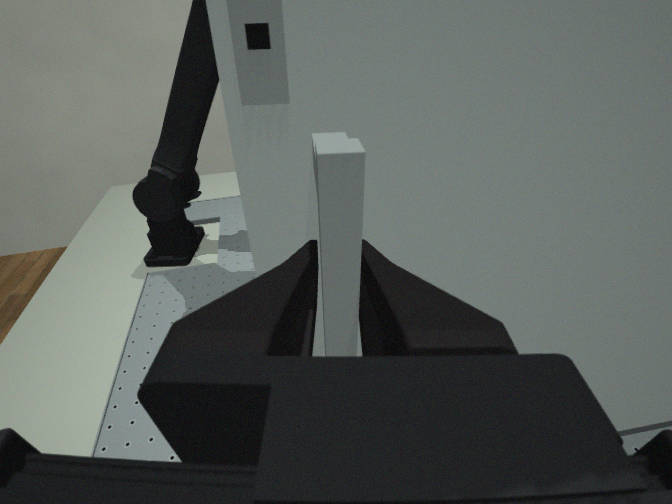

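Call:
{"fn": "execute_actions", "kwargs": {"actions": [{"rows":[[-0.1,2.078,0.635,1.49,0,0,0.555,-0.166,0.823,0.41,0.4,-1.5,0,-0.65],[-0.1,2.078,0.635,1.49,0,0,0.555,-0.166,0.823,0.41,0.4,-1.5,0,-0.65],[-0.1,2.078,0.635,1.49,0,0,0.555,-0.166,0.823,0.41,0.4,-1.5,0,-0.65],[-0.1,2.078,0.635,1.49,0,0,0.555,-0.166,0.823,0.41,0.4,-1.5,0,-0.65],[-0.1,2.078,0.635,1.49,0,0,0.555,-0.166,0.823,0.41,0.4,-1.5,0,-0.65],[-0.1,2.078,0.635,1.49,0,0,0.57,-0.166,0.823,0.41,0.4,-1.5,0,-0.65],[-0.1,2.07,0.635,1.49,0,0,0.6,-0.166,0.823,0.41,0.4,-1.5,0,-0.65],[-0.1,2.06,0.635,1.49,0,0,0.7,-0.166,0.823,0.41,0.4,-1.5,0,-0.65],[-0.1,2.06,0.635,1.49,0,0,0.9,-0.166,0.823,0.41,0.4,-1.5,0,-0.65]],"steps":12}], "pictures": false}}

Call:
{"fn": "execute_actions", "kwargs": {"actions": [{"rows":[[-0.1,2.02,0.645,1.42,0,0,0.9,-0.166,0.823,0.41,0.4,-1.5,0,-0.65],[-0.1,1.98,0.655,1.35,0,0,0.9,-0.166,0.823,0.41,0.4,-1.5,0,-0.65],[-0.1,1.94,0.665,1.28,0,0,0.9,-0.166,0.823,0.41,0.4,-1.5,0,-0.65],[-0.1,1.9,0.672,1.2,0,0,0.9,-0.166,0.823,0.41,0.4,-1.5,0,-0.65],[-0.1,1.86,0.68,1.12,0,0,0.9,-0.166,0.823,0.41,0.4,-1.5,0,-0.65],[-0.1,1.82,0.687,1.04,0,0,0.9,-0.166,0.823,0.41,0.4,-1.5,0,-0.65],[-0.1,1.78,0.695,0.96,0,0,0.9,-0.166,0.823,0.41,0.4,-1.5,0,-0.65],[-0.1,1.755,0.705,0.89,0,0,0.9,-0.166,0.823,0.41,0.4,-1.5,0,-0.65],[-0.1,1.73,0.716,0.82,0,0,0.9,-0.166,0.823,0.41,0.4,-1.5,0,-0.65],[-0.1,1.708,0.727,0.75,0,0,0.9,-0.166,0.823,0.41,0.4,-1.5,0,-0.65],[-0.1,1.688,0.738,0.68,0,0,0.9,-0.166,0.823,0.41,0.4,-1.5,0,-0.65],[-0.1,1.67,0.75,0.61,0,0,0.9,-0.166,0.823,0.41,0.4,-1.5,0,-0.65],[-0.1,1.654,0.762,0.54,0,0,0.9,-0.166,0.823,0.41,0.4,-1.5,0,-0.65],[-0.1,1.64,0.775,0.475,0,0,0.9,-0.166,0.823,0.41,0.4,-1.5,0,-0.65],[-0.1,1.63,0.79,0.41,0,0,0.9,-0.166,0.823,0.41,0.4,-1.5,0,-0.65]]}], "pictures": false}}

Call:
{"fn": "execute_actions", "kwargs": {"actions": [{"rows":[[-0.1,1.625,0.815,0.35,0,0,0.9,-0.166,0.823,0.41,0.4,-1.5,0,-0.65],[-0.1,1.625,0.84,0.29,0,0,0.9,-0.166,0.823,0.41,0.4,-1.5,0,-0.65],[-0.1,1.625,0.865,0.23,0,0,0.9,-0.166,0.823,0.41,0.4,-1.5,0,-0.65],[-0.1,1.625,0.89,0.17,0,0,0.9,-0.166,0.823,0.41,0.4,-1.5,0,-0.65],[-0.1,1.63,0.915,0.11,0,0,0.9,-0.166,0.823,0.41,0.4,-1.5,0,-0.65],[-0.1,1.635,0.94,0.05,0,0,0.9,-0.166,0.823,0.41,0.4,-1.5,0,-0.65],[-0.1,1.64,0.965,-0.01,0,0,0.9,-0.166,0.823,0.41,0.4,-1.5,0,-0.65],[-0.1,1.65,0.99,-0.07,0,0,0.9,-0.166,0.823,0.41,0.4,-1.5,0,-0.65],[-0.1,1.66,1.015,-0.13,0,0,0.9,-0.166,0.823,0.41,0.4,-1.5,0,-0.65],[-0.1,1.67,1.04,-0.19,0,0,0.9,-0.166,0.823,0.41,0.4,-1.5,0,-0.65],[-0.1,1.68,1.065,-0.25,0,0,0.9,-0.166,0.823,0.41,0.4,-1.5,0,-0.65],[-0.1,1.69,1.09,-0.31,0,0,0.9,-0.166,0.823,0.41,0.4,-1.5,0,-0.65],[-0.1,1.7,1.11,-0.355,0,0,0.9,-0.166,0.823,0.41,0.4,-1.5,0,-0.65]]}], "pictures": false}}

Call:
{"fn": "execute_actions", "kwargs": {"actions": [{"steps":15}]}}

Scene clock: 175.53 s of 12600.00 s.
left_arm: end_effector_position=(+0.5665, +0.1701, +0.0607) grip_measured=+0.896 end_effector_quat_wxyz=(+0.710, +0.108, +0.688, -0.104) | right_arm: end_effector_position=(+0.2383, -0.1691, +0.2941) grip_measured=-0.652 end_effector_quat_wxyz=(+0.551, -0.430, +0.562, +0.442)
Joint positions: left_arm=[-0.097  2.063  0.628  1.466 -0.004  0.01   0.089] | right_arm=[-0.164  0.823  0.398  0.396 -1.497 -0.005  0.016]
Joint velocities: left_arm=[ 0.005 -0.005 -0.012 -0.017 -0.007 -0.022  0.003] | right_arm=[ 0.005 -0.015 -0.007 -0.017  0.007 -0.007 -0.   ]
Steps of this call (steps 1 to 15: the robot went on to your last target; steps 16 to 90: nothing new was sent; then 10.83 s passed at rest; steps 91 to 102: all 12 steps of this action). Readings (joint positions):
91: left_arm=[-0.097 2.063 0.628 1.462 -0.004 0.010] | right_arm=[-0.164 0.823 0.398 0.396 -1.497 -0.005]
92: left_arm=[-0.097 2.063 0.628 1.462 -0.004 0.010] | right_arm=[-0.164 0.823 0.398 0.396 -1.497 -0.005]
94: left_arm=[-0.097 2.063 0.628 1.463 -0.004 0.010] | right_arm=[-0.164 0.823 0.398 0.396 -1.497 -0.005]
98: left_arm=[-0.097 2.063 0.628 1.463 -0.004 0.010] | right_arm=[-0.164 0.823 0.398 0.396 -1.497 -0.005]
102: the state above

Scene clock: 176.03 s of 12600.00 s.
left_arm: end_effector_position=(+0.5896, +0.1628, +0.1114) grip_measured=+0.898 end_effector_quat_wxyz=(+0.562, +0.126, +0.813, -0.084) | right_arm: end_effector_position=(+0.2383, -0.1691, +0.2941) grip_measured=-0.652 end_effector_quat_wxyz=(+0.551, -0.430, +0.562, +0.442)
Joint positions: left_arm=[-0.097  1.654  0.734  0.559 -0.004  0.004  0.089] | right_arm=[-0.164  0.823  0.398  0.396 -1.497 -0.005  0.016]
Joint velocities: left_arm=[-0.005 -0.454  0.369 -1.976 -0.066  0.022 -0.001] | right_arm=[-0.005 -0.015 -0.027 -0.002  0.007 -0.007  0.001]
Steps of this call (steps 1 to 15: all 15 steps of this action). Readings (joint positions):
1: left_arm=[-0.097 2.062 0.628 1.460 -0.004 0.010] | right_arm=[-0.164 0.823 0.398 0.396 -1.497 -0.005]
2: left_arm=[-0.097 2.056 0.628 1.438 -0.004 0.006] | right_arm=[-0.164 0.823 0.398 0.396 -1.497 -0.005]
4: left_arm=[-0.097 2.015 0.629 1.339 -0.004 0.004] | right_arm=[-0.164 0.823 0.398 0.396 -1.497 -0.005]
8: left_arm=[-0.097 1.865 0.646 1.041 -0.004 0.004] | right_arm=[-0.164 0.823 0.398 0.396 -1.497 -0.005]
15: the state above

Scene clock: 176.53 s of 12600.00 s.
left_arm: end_effector_position=(+0.5936, +0.1615, +0.0810) grip_measured=+0.898 end_effector_quat_wxyz=(+0.313, +0.146, +0.937, -0.046) | right_arm: end_effector_position=(+0.2383, -0.1691, +0.2941) grip_measured=-0.652 end_effector_quat_wxyz=(+0.551, -0.430, +0.562, +0.442)
Joint positions: left_arm=[-0.097  1.674  1.053 -0.306 -0.004  0.004  0.089] | right_arm=[-0.164  0.823  0.398  0.396 -1.497 -0.005  0.016]
Joint velocities: left_arm=[-0.005  0.161  0.339 -0.574 -0.022 -0.051 -0.   ] | right_arm=[ 0.015  0.005  0.022  0.022 -0.007 -0.066  0.   ]
Steps of this call (steps 1 to 15: all 15 steps of this action). Readings (joint positions):
1: left_arm=[-0.097 1.641 0.747 0.494 -0.004 0.004] | right_arm=[-0.164 0.823 0.398 0.396 -1.497 -0.005]
2: left_arm=[-0.097 1.634 0.762 0.429 -0.004 0.004] | right_arm=[-0.164 0.823 0.398 0.396 -1.497 -0.005]
4: left_arm=[-0.097 1.632 0.797 0.304 -0.004 0.004] | right_arm=[-0.164 0.823 0.398 0.396 -1.497 -0.005]
8: left_arm=[-0.097 1.632 0.881 0.057 -0.004 0.004] | right_arm=[-0.164 0.823 0.398 0.396 -1.497 -0.005]
15: the state above

Scene clock: 177.03 s of 12600.00 s.
left_arm: end_effector_position=(+0.5895, +0.1628, +0.0732) grip_measured=+0.898 end_effector_quat_wxyz=(+0.293, +0.147, +0.944, -0.043) | right_arm: end_effector_position=(+0.2383, -0.1691, +0.2941) grip_measured=-0.652 end_effector_quat_wxyz=(+0.551, -0.430, +0.562, +0.442)
Joint positions: left_arm=[-0.097  1.686  1.063 -0.346 -0.004  0.004  0.089] | right_arm=[-0.164  0.823  0.398  0.396 -1.497 -0.005  0.016]
Joint velocities: left_arm=[-0.005 -0.005 -0.007  0.002 -0.007 -0.037 -0.   ] | right_arm=[-0.005  0.005 -0.017  0.007 -0.037 -0.11   0.002]
Steps of this call (steps 1 to 15: the robot went on to your last target). Readings (joint positions):
1: left_arm=[-0.097 1.679 1.061 -0.320 -0.004 0.004] | right_arm=[-0.164 0.823 0.398 0.396 -1.497 -0.005]
2: left_arm=[-0.097 1.682 1.063 -0.328 -0.004 0.004] | right_arm=[-0.164 0.823 0.398 0.396 -1.497 -0.005]
4: left_arm=[-0.097 1.684 1.063 -0.340 -0.004 0.004] | right_arm=[-0.164 0.823 0.398 0.396 -1.497 -0.005]
8: left_arm=[-0.097 1.686 1.063 -0.346 -0.004 0.004] | right_arm=[-0.164 0.823 0.398 0.396 -1.497 -0.005]
15: the state above
camera_calibration (this result's frames):
cam_left_wrist: T_world_to_cam=[[-0.315055, -0.948845, -0.0208154, 0.343467], [-0.949041, 0.314788, 0.0151502, 0.512556], [-0.0078228, 0.0245278, -0.999669, 0.195739], [0, 0, 0, 1]] pos_world=[0.596179, 0.15975, 0.195058]
cam_right_wrist: T_world_to_cam=[[0.972042, -0.231893, -0.0368833, -0.260463], [-0.165599, -0.565663, -0.807838, 0.184308], [0.166468, 0.79136, -0.588249, 0.387929], [0, 0, 0, 1]] pos_world=[0.219125, -0.263135, 0.367484]

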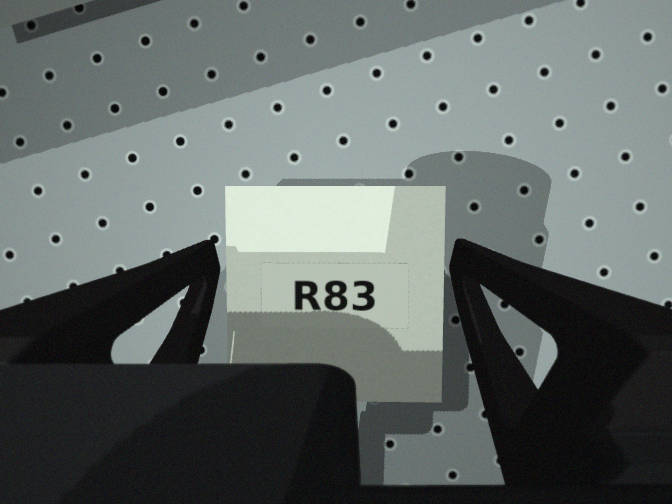

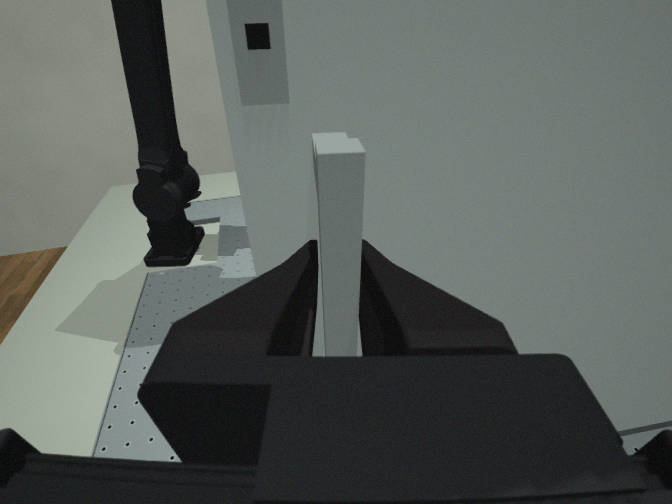

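Call:
{"fn": "execute_actions", "kwargs": {"actions": []}}

Scene clock: 186.37 s of 12600.00 s.
left_arm: end_effector_position=(+0.5895, +0.1628, +0.0732) grip_measured=+0.898 end_effector_quat_wxyz=(+0.293, +0.147, +0.944, -0.043) | right_arm: end_effector_position=(+0.2383, -0.1691, +0.2941) grip_measured=-0.652 end_effector_quat_wxyz=(+0.551, -0.430, +0.562, +0.442)
Joint positions: left_arm=[-0.097  1.686  1.063 -0.346 -0.004  0.004  0.089] | right_arm=[-0.164  0.823  0.398  0.396 -1.497 -0.005  0.016]
Joint velocities: left_arm=[-0.005  0.005  0.017 -0.002 -0.022  0.022  0.   ] | right_arm=[-0.005 -0.015 -0.002 -0.012  0.007 -0.022  0.   ]
Steps of this call (steps 1 to 15: the robot went on to your last target; steps 16 to 90: nothing new was sent; then 6.33 s passed at rest). Readings (joint positions):
1: left_arm=[-0.097 1.686 1.063 -0.346 -0.004 0.004] | right_arm=[-0.164 0.823 0.398 0.396 -1.497 -0.005]
2: left_arm=[-0.097 1.686 1.063 -0.346 -0.004 0.004] | right_arm=[-0.164 0.823 0.398 0.396 -1.497 -0.005]
4: left_arm=[-0.097 1.686 1.063 -0.346 -0.004 0.004] | right_arm=[-0.164 0.823 0.398 0.396 -1.497 -0.005]
8: left_arm=[-0.097 1.686 1.063 -0.346 -0.004 0.004] | right_arm=[-0.164 0.823 0.398 0.396 -1.497 -0.005]
90: the state above
All arms were judged still, so your last target was given up. Only a new action makes them travel on or press farther. Fingers that are still opening or closing keep moving.
camera_calibration (this result's frames):
cam_left_wrist: T_world_to_cam=[[-0.315055, -0.948845, -0.0208154, 0.343467], [-0.949041, 0.314788, 0.0151502, 0.512556], [-0.0078228, 0.0245278, -0.999669, 0.195739], [0, 0, 0, 1]] pos_world=[0.596179, 0.15975, 0.195058]
cam_right_wrist: T_world_to_cam=[[0.972042, -0.231893, -0.0368833, -0.260463], [-0.165599, -0.565663, -0.807838, 0.184308], [0.166468, 0.79136, -0.588249, 0.387929], [0, 0, 0, 1]] pos_world=[0.219125, -0.263135, 0.367484]

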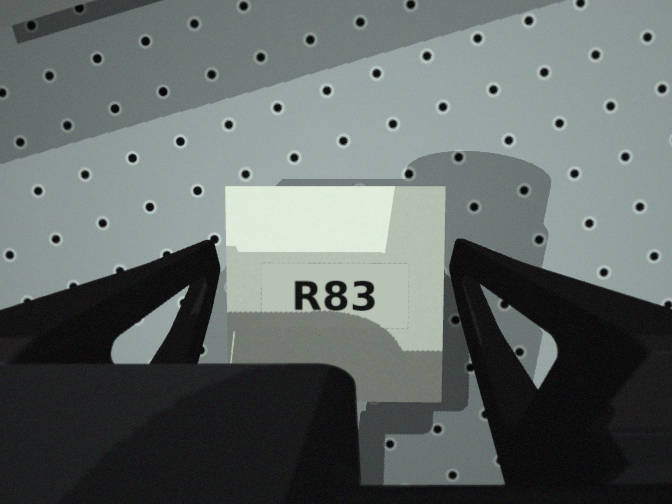

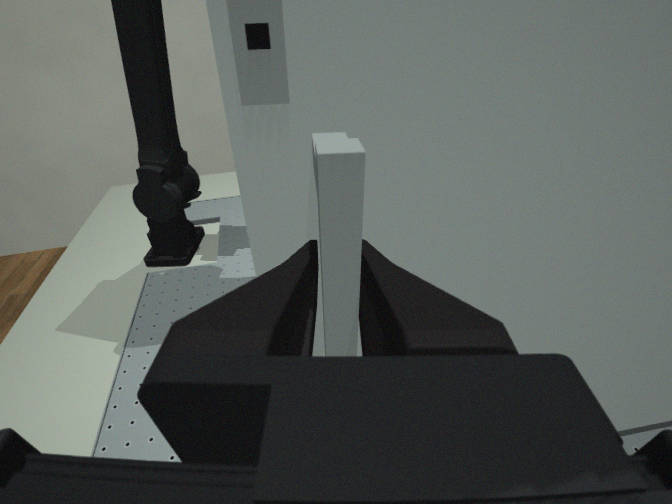

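Call:
{"fn": "execute_actions", "kwargs": {"actions": [{"rows":[[-0.1,1.705,1.07,-0.346,0,0,0.9,-0.166,0.823,0.41,0.4,-1.5,0,-0.65],[-0.1,1.71,1.07,-0.346,0,0,0.9,-0.166,0.823,0.41,0.4,-1.5,0,-0.65],[-0.1,1.715,1.07,-0.346,0,0,0.9,-0.166,0.823,0.41,0.4,-1.5,0,-0.65],[-0.1,1.72,1.07,-0.346,0,0,0.9,-0.166,0.823,0.41,0.4,-1.5,0,-0.65]],"steps":15}]}}

Scene clock: 188.47 s of 12600.00 s.
left_arm: end_effector_position=(+0.5882, +0.1632, +0.0615) grip_measured=+0.898 end_effector_quat_wxyz=(+0.283, +0.148, +0.947, -0.041) | right_arm: end_effector_position=(+0.2383, -0.1691, +0.2941) grip_measured=-0.652 end_effector_quat_wxyz=(+0.551, -0.430, +0.562, +0.442)
Joint positions: left_arm=[-0.097  1.707  1.063 -0.346 -0.004  0.004  0.089] | right_arm=[-0.164  0.823  0.398  0.396 -1.497 -0.005  0.016]
Joint velocities: left_arm=[-0.015  0.015 -0.002  0.007 -0.022 -0.022 -0.   ] | right_arm=[ 0.015  0.005 -0.012 -0.002 -0.007 -0.007  0.   ]
Steps of this call (steps 1 to 48: nothing new was sent; steps 49 to 63: all 15 steps of this action). Readings (joint positions):
49: left_arm=[-0.097 1.686 1.063 -0.346 -0.004 0.004] | right_arm=[-0.164 0.823 0.398 0.396 -1.497 -0.005]
50: left_arm=[-0.097 1.686 1.063 -0.346 -0.004 0.004] | right_arm=[-0.164 0.823 0.398 0.396 -1.497 -0.005]
52: left_arm=[-0.097 1.690 1.063 -0.346 -0.004 0.004] | right_arm=[-0.164 0.823 0.398 0.396 -1.497 -0.005]
56: left_arm=[-0.097 1.701 1.063 -0.346 -0.004 0.004] | right_arm=[-0.164 0.823 0.398 0.396 -1.497 -0.005]
63: the state above
camera_calibration (this result's frames):
cam_left_wrist: T_world_to_cam=[[-0.315468, -0.948714, -0.0205097, 0.343407], [-0.948528, 0.314625, 0.036122, 0.509843], [-0.0278166, 0.0308494, -0.999137, 0.194675], [0, 0, 0, 1]] pos_world=[0.59735, 0.15938, 0.183134]
cam_right_wrist: T_world_to_cam=[[0.972042, -0.231893, -0.0368833, -0.260463], [-0.165599, -0.565663, -0.807838, 0.184308], [0.166468, 0.79136, -0.588249, 0.387929], [0, 0, 0, 1]] pos_world=[0.219125, -0.263135, 0.367484]

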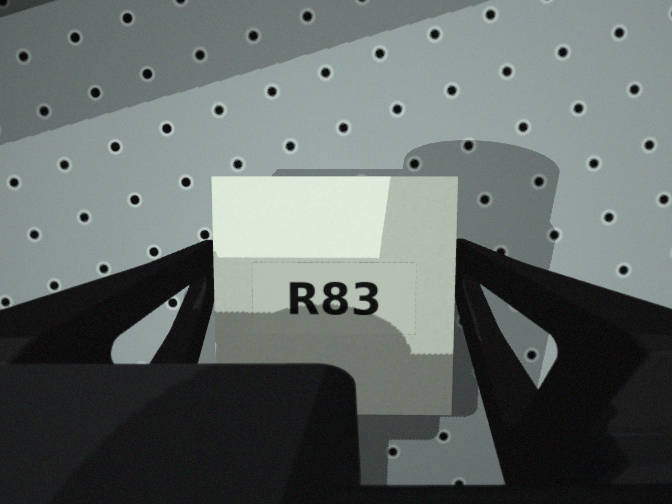

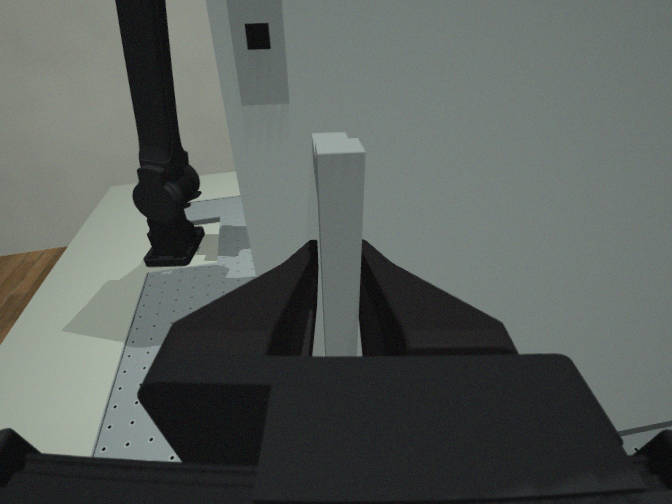

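Call:
{"fn": "execute_actions", "kwargs": {"actions": [{"rows":[[-0.1,1.72,1.07,-0.346,0,0,0.85,-0.166,0.823,0.41,0.4,-1.5,0,-0.65],[-0.1,1.72,1.07,-0.346,0,0,0.8,-0.166,0.823,0.41,0.4,-1.5,0,-0.65],[-0.1,1.72,1.07,-0.346,0,0,0.75,-0.166,0.823,0.41,0.4,-1.5,0,-0.65],[-0.1,1.72,1.07,-0.346,0,0,0.71,-0.166,0.823,0.41,0.4,-1.5,0,-0.65],[-0.1,1.72,1.07,-0.346,0,0,0.68,-0.166,0.823,0.41,0.4,-1.5,0,-0.65],[-0.1,1.72,1.07,-0.346,0,0,0.655,-0.166,0.823,0.41,0.4,-1.5,0,-0.65],[-0.1,1.72,1.07,-0.346,0,0,0.635,-0.166,0.823,0.41,0.4,-1.5,0,-0.65],[-0.1,1.72,1.07,-0.346,0,0,0.62,-0.166,0.823,0.41,0.4,-1.5,0,-0.65],[-0.1,1.72,1.07,-0.346,0,0,0.605,-0.166,0.823,0.41,0.4,-1.5,0,-0.65],[-0.1,1.72,1.07,-0.346,0,0,0.595,-0.166,0.823,0.41,0.4,-1.5,0,-0.65],[-0.1,1.72,1.07,-0.346,0,0,0.585,-0.166,0.823,0.41,0.4,-1.5,0,-0.65],[-0.1,1.72,1.07,-0.346,0,0,0.575,-0.166,0.823,0.41,0.4,-1.5,0,-0.65],[-0.1,1.72,1.07,-0.346,0,0,0.567,-0.166,0.823,0.41,0.4,-1.5,0,-0.65],[-0.1,1.72,1.07,-0.346,0,0,0.56,-0.166,0.823,0.41,0.4,-1.5,0,-0.65],[-0.1,1.72,1.07,-0.346,0,0,0.555,-0.166,0.823,0.41,0.4,-1.5,0,-0.65]],"steps":15}], "pictures": false}}

Call:
{"fn": "execute_actions", "kwargs": {"actions": [{"rows":[[-0.1,1.70,1.08,-0.35,0,0,0.555,-0.166,0.823,0.41,0.4,-1.5,0,-0.65],[-0.1,1.68,1.10,-0.36,0,0,0.555,-0.166,0.823,0.41,0.4,-1.5,0,-0.65],[-0.1,1.66,1.12,-0.38,0,0,0.555,-0.166,0.823,0.41,0.4,-1.5,0,-0.65],[-0.1,1.64,1.13,-0.40,0,0,0.555,-0.166,0.823,0.41,0.4,-1.5,0,-0.65],[-0.1,1.62,1.14,-0.425,0,0,0.555,-0.166,0.823,0.41,0.4,-1.5,0,-0.65],[-0.1,1.60,1.15,-0.45,0,0,0.555,-0.166,0.823,0.41,0.4,-1.5,0,-0.65],[-0.1,1.58,1.16,-0.475,0,0,0.555,-0.166,0.823,0.41,0.4,-1.5,0,-0.65],[-0.1,1.56,1.17,-0.50,0,0,0.555,-0.166,0.823,0.41,0.4,-1.5,0,-0.65],[-0.1,1.54,1.18,-0.525,0,0,0.555,-0.166,0.823,0.41,0.4,-1.5,0,-0.65],[-0.1,1.52,1.19,-0.55,0,0,0.555,-0.166,0.823,0.41,0.4,-1.5,0,-0.65],[-0.1,1.505,1.195,-0.575,0,0,0.555,-0.166,0.823,0.41,0.4,-1.5,0,-0.65],[-0.1,1.49,1.2,-0.6,0,0,0.555,-0.166,0.823,0.41,0.4,-1.5,0,-0.65]],"steps":15}], "pictures": false}}

Call:
{"fn": "execute_actions", "kwargs": {"actions": [{"rows":[[-0.08,1.49,1.2,-0.6,0,0,0.555,-0.166,0.823,0.41,0.4,-1.5,0,-0.65],[-0.05,1.49,1.2,-0.6,0,0,0.555,-0.166,0.823,0.41,0.4,-1.5,0,-0.65],[-0.01,1.49,1.2,-0.6,0,0,0.555,-0.166,0.823,0.41,0.4,-1.5,0,-0.65],[0.03,1.49,1.2,-0.6,0,0,0.555,-0.166,0.823,0.41,0.4,-1.5,0,-0.65],[0.07,1.49,1.2,-0.6,0,0,0.555,-0.166,0.823,0.41,0.4,-1.5,0,-0.65],[0.11,1.49,1.2,-0.6,0,0,0.555,-0.166,0.823,0.41,0.4,-1.5,0,-0.65],[0.15,1.49,1.2,-0.6,0,0,0.555,-0.166,0.823,0.41,0.4,-1.5,0,-0.65],[0.19,1.49,1.2,-0.6,0,0,0.555,-0.166,0.823,0.41,0.4,-1.5,0,-0.65],[0.23,1.49,1.2,-0.6,0,0,0.555,-0.166,0.823,0.41,0.4,-1.5,0,-0.65],[0.27,1.49,1.2,-0.6,0,0,0.555,-0.166,0.823,0.41,0.4,-1.5,0,-0.65],[0.31,1.49,1.2,-0.6,0,0,0.555,-0.166,0.823,0.41,0.4,-1.5,0,-0.65],[0.34,1.49,1.2,-0.6,0,0,0.555,-0.166,0.823,0.41,0.4,-1.5,0,-0.65],[0.365,1.49,1.2,-0.6,0,0,0.555,-0.166,0.823,0.41,0.4,-1.5,0,-0.65],[0.38,1.49,1.2,-0.6,0,0,0.555,-0.166,0.823,0.41,0.4,-1.5,0,-0.65],[0.388,1.49,1.2,-0.6,0,0,0.555,-0.166,0.823,0.41,0.4,-1.5,0,-0.65]],"steps":15}], "pictures": false}}

Call:
{"fn": "execute_actions", "kwargs": {"actions": [{"steps":15}]}}

Scene clock: 201.20 s of 12600.00 s.
left_arm: end_effector_position=(+0.5882, +0.1632, +0.0615) grip_measured=+0.565 end_effector_quat_wxyz=(+0.283, +0.148, +0.947, -0.041) | right_arm: end_effector_position=(+0.2383, -0.1691, +0.2941) grip_measured=-0.652 end_effector_quat_wxyz=(+0.551, -0.430, +0.562, +0.442)
Joint positions: left_arm=[-0.097  1.707  1.063 -0.346 -0.003  0.004  0.074] | right_arm=[-0.164  0.823  0.398  0.396 -1.497 -0.005  0.016]
Joint velocities: left_arm=[ 0.005 -0.005  0.007  0.007  0.007 -0.007 -0.003] | right_arm=[-0.024 -0.005 -0.012 -0.007 -0.066 -0.139  0.001]
Steps of this call (steps 1 to 15: the robot went on to your last target; steps 16 to 90: nothing new was sent; then 9.23 s passed at rest; steps 91 to 105: all 15 steps of this action). Readings (joint positions):
91: left_arm=[-0.097 1.707 1.063 -0.346 -0.004 0.004] | right_arm=[-0.164 0.823 0.398 0.396 -1.497 -0.005]
92: left_arm=[-0.097 1.707 1.063 -0.346 -0.004 0.004] | right_arm=[-0.164 0.823 0.398 0.396 -1.497 -0.005]
94: left_arm=[-0.097 1.707 1.063 -0.346 -0.004 0.004] | right_arm=[-0.164 0.823 0.398 0.396 -1.497 -0.005]
98: left_arm=[-0.097 1.707 1.063 -0.346 -0.004 0.004] | right_arm=[-0.164 0.823 0.398 0.396 -1.497 -0.005]
105: the state above

Scene clock: 201.70 s of 12600.00 s.
left_arm: end_effector_position=(+0.5561, +0.1733, +0.1126) grip_measured=+0.564 end_effector_quat_wxyz=(+0.253, +0.149, +0.955, -0.037) | right_arm: end_effector_position=(+0.2383, -0.1691, +0.2941) grip_measured=-0.652 end_effector_quat_wxyz=(+0.551, -0.430, +0.562, +0.442)
Joint positions: left_arm=[-0.097  1.572  1.074 -0.555 -0.003  0.004  0.073] | right_arm=[-0.164  0.823  0.398  0.396 -1.497 -0.005  0.016]
Joint velocities: left_arm=[-0.015 -0.337  0.1   -0.33   0.007 -0.037 -0.   ] | right_arm=[-0.005 -0.005 -0.007  0.002 -0.051  0.051  0.   ]
Steps of this call (steps 1 to 15: all 15 steps of this action). Readings (joint positions):
1: left_arm=[-0.097 1.707 1.063 -0.346 -0.003 0.004] | right_arm=[-0.164 0.823 0.398 0.396 -1.497 -0.005]
2: left_arm=[-0.097 1.707 1.063 -0.346 -0.003 0.004] | right_arm=[-0.164 0.823 0.398 0.396 -1.497 -0.005]
4: left_arm=[-0.097 1.703 1.064 -0.361 -0.003 0.004] | right_arm=[-0.164 0.823 0.398 0.396 -1.497 -0.005]
8: left_arm=[-0.097 1.668 1.064 -0.435 -0.003 0.004] | right_arm=[-0.164 0.823 0.398 0.396 -1.497 -0.005]
15: the state above

Scene clock: 202.20 s of 12600.00 s.
left_arm: end_effector_position=(+0.5861, +0.3784, +0.1491) grip_measured=+0.564 end_effector_quat_wxyz=(+0.279, -0.033, +0.960, +0.011) | right_arm: end_effector_position=(+0.2383, -0.1691, +0.2941) grip_measured=-0.652 end_effector_quat_wxyz=(+0.551, -0.430, +0.562, +0.442)
Joint positions: left_arm=[ 0.283  1.525  1.106 -0.586  0.     0.004  0.073] | right_arm=[-0.164  0.823  0.398  0.396 -1.497 -0.005  0.016]
Joint velocities: left_arm=[ 1.138 -0.005 -0.002 -0.032 -0.022 -0.022  0.001] | right_arm=[-0.005  0.005 -0.012  0.002  0.037 -0.037  0.   ]
Steps of this call (steps 1 to 15: all 15 steps of this action). Readings (joint positions):
1: left_arm=[-0.097 1.561 1.079 -0.565 -0.003 0.004] | right_arm=[-0.164 0.823 0.398 0.396 -1.497 -0.005]
2: left_arm=[-0.095 1.551 1.084 -0.573 -0.003 0.004] | right_arm=[-0.164 0.823 0.398 0.396 -1.497 -0.005]
4: left_arm=[-0.080 1.536 1.096 -0.581 -0.001 0.004] | right_arm=[-0.164 0.823 0.398 0.396 -1.497 -0.005]
8: left_arm=[0.016 1.525 1.106 -0.582 0.000 0.004] | right_arm=[-0.164 0.823 0.398 0.396 -1.497 -0.005]
15: the state above

Scene clock: 202.70 s of 12600.00 s.
left_arm: end_effector_position=(+0.5845, +0.4391, +0.1584) grip_measured=+0.564 end_effector_quat_wxyz=(+0.285, -0.085, +0.954, +0.028) | right_arm: end_effector_position=(+0.2383, -0.1691, +0.2941) grip_measured=-0.652 end_effector_quat_wxyz=(+0.551, -0.430, +0.562, +0.442)
Joint positions: left_arm=[ 0.39   1.525  1.127 -0.592 -0.003  0.004  0.073] | right_arm=[-0.164  0.823  0.398  0.396 -1.497 -0.005  0.016]
Joint velocities: left_arm=[-0.015 -0.005  0.007  0.007  0.11  -0.022  0.   ] | right_arm=[-0.005 -0.005 -0.007  0.007 -0.007  0.037  0.001]
Steps of this call (steps 1 to 15: the robot went on to your last target). Readings (joint positions):
1: left_arm=[0.320 1.525 1.107 -0.587 0.000 0.004] | right_arm=[-0.164 0.823 0.398 0.396 -1.497 -0.005]
2: left_arm=[0.354 1.525 1.110 -0.589 0.000 0.004] | right_arm=[-0.164 0.823 0.398 0.396 -1.497 -0.005]
4: left_arm=[0.404 1.525 1.116 -0.592 -0.002 0.004] | right_arm=[-0.164 0.823 0.398 0.396 -1.497 -0.005]
8: left_arm=[0.418 1.525 1.127 -0.592 -0.003 0.004] | right_arm=[-0.164 0.823 0.398 0.396 -1.497 -0.005]
15: the state above
camera_calibration (this result's frames):
cam_left_wrist: T_world_to_cam=[[0.165079, -0.986087, -0.0195475, 0.341281], [-0.9855, -0.165704, 0.0364895, 0.648471], [-0.0392209, 0.0132404, -0.999143, 0.297228], [0, 0, 0, 1]] pos_world=[0.594388, 0.440051, 0.279982]
cam_right_wrist: T_world_to_cam=[[0.972042, -0.231893, -0.0368833, -0.260463], [-0.165599, -0.565663, -0.807838, 0.184308], [0.166468, 0.79136, -0.588249, 0.387929], [0, 0, 0, 1]] pos_world=[0.219125, -0.263135, 0.367484]

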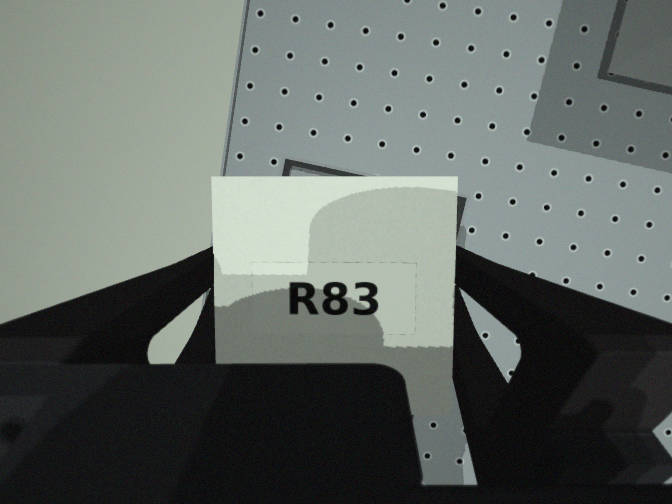

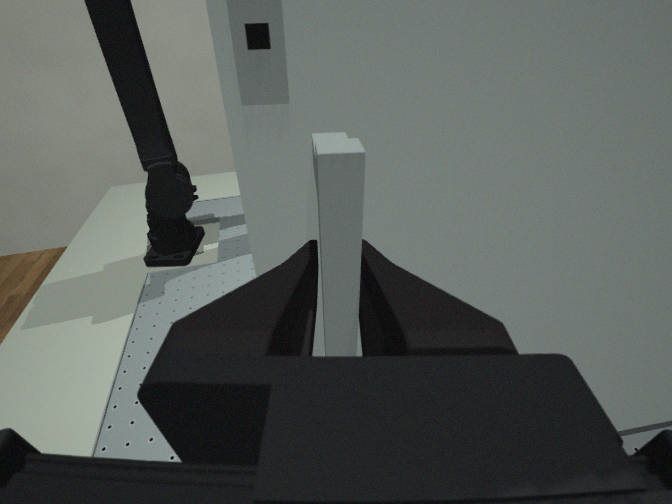

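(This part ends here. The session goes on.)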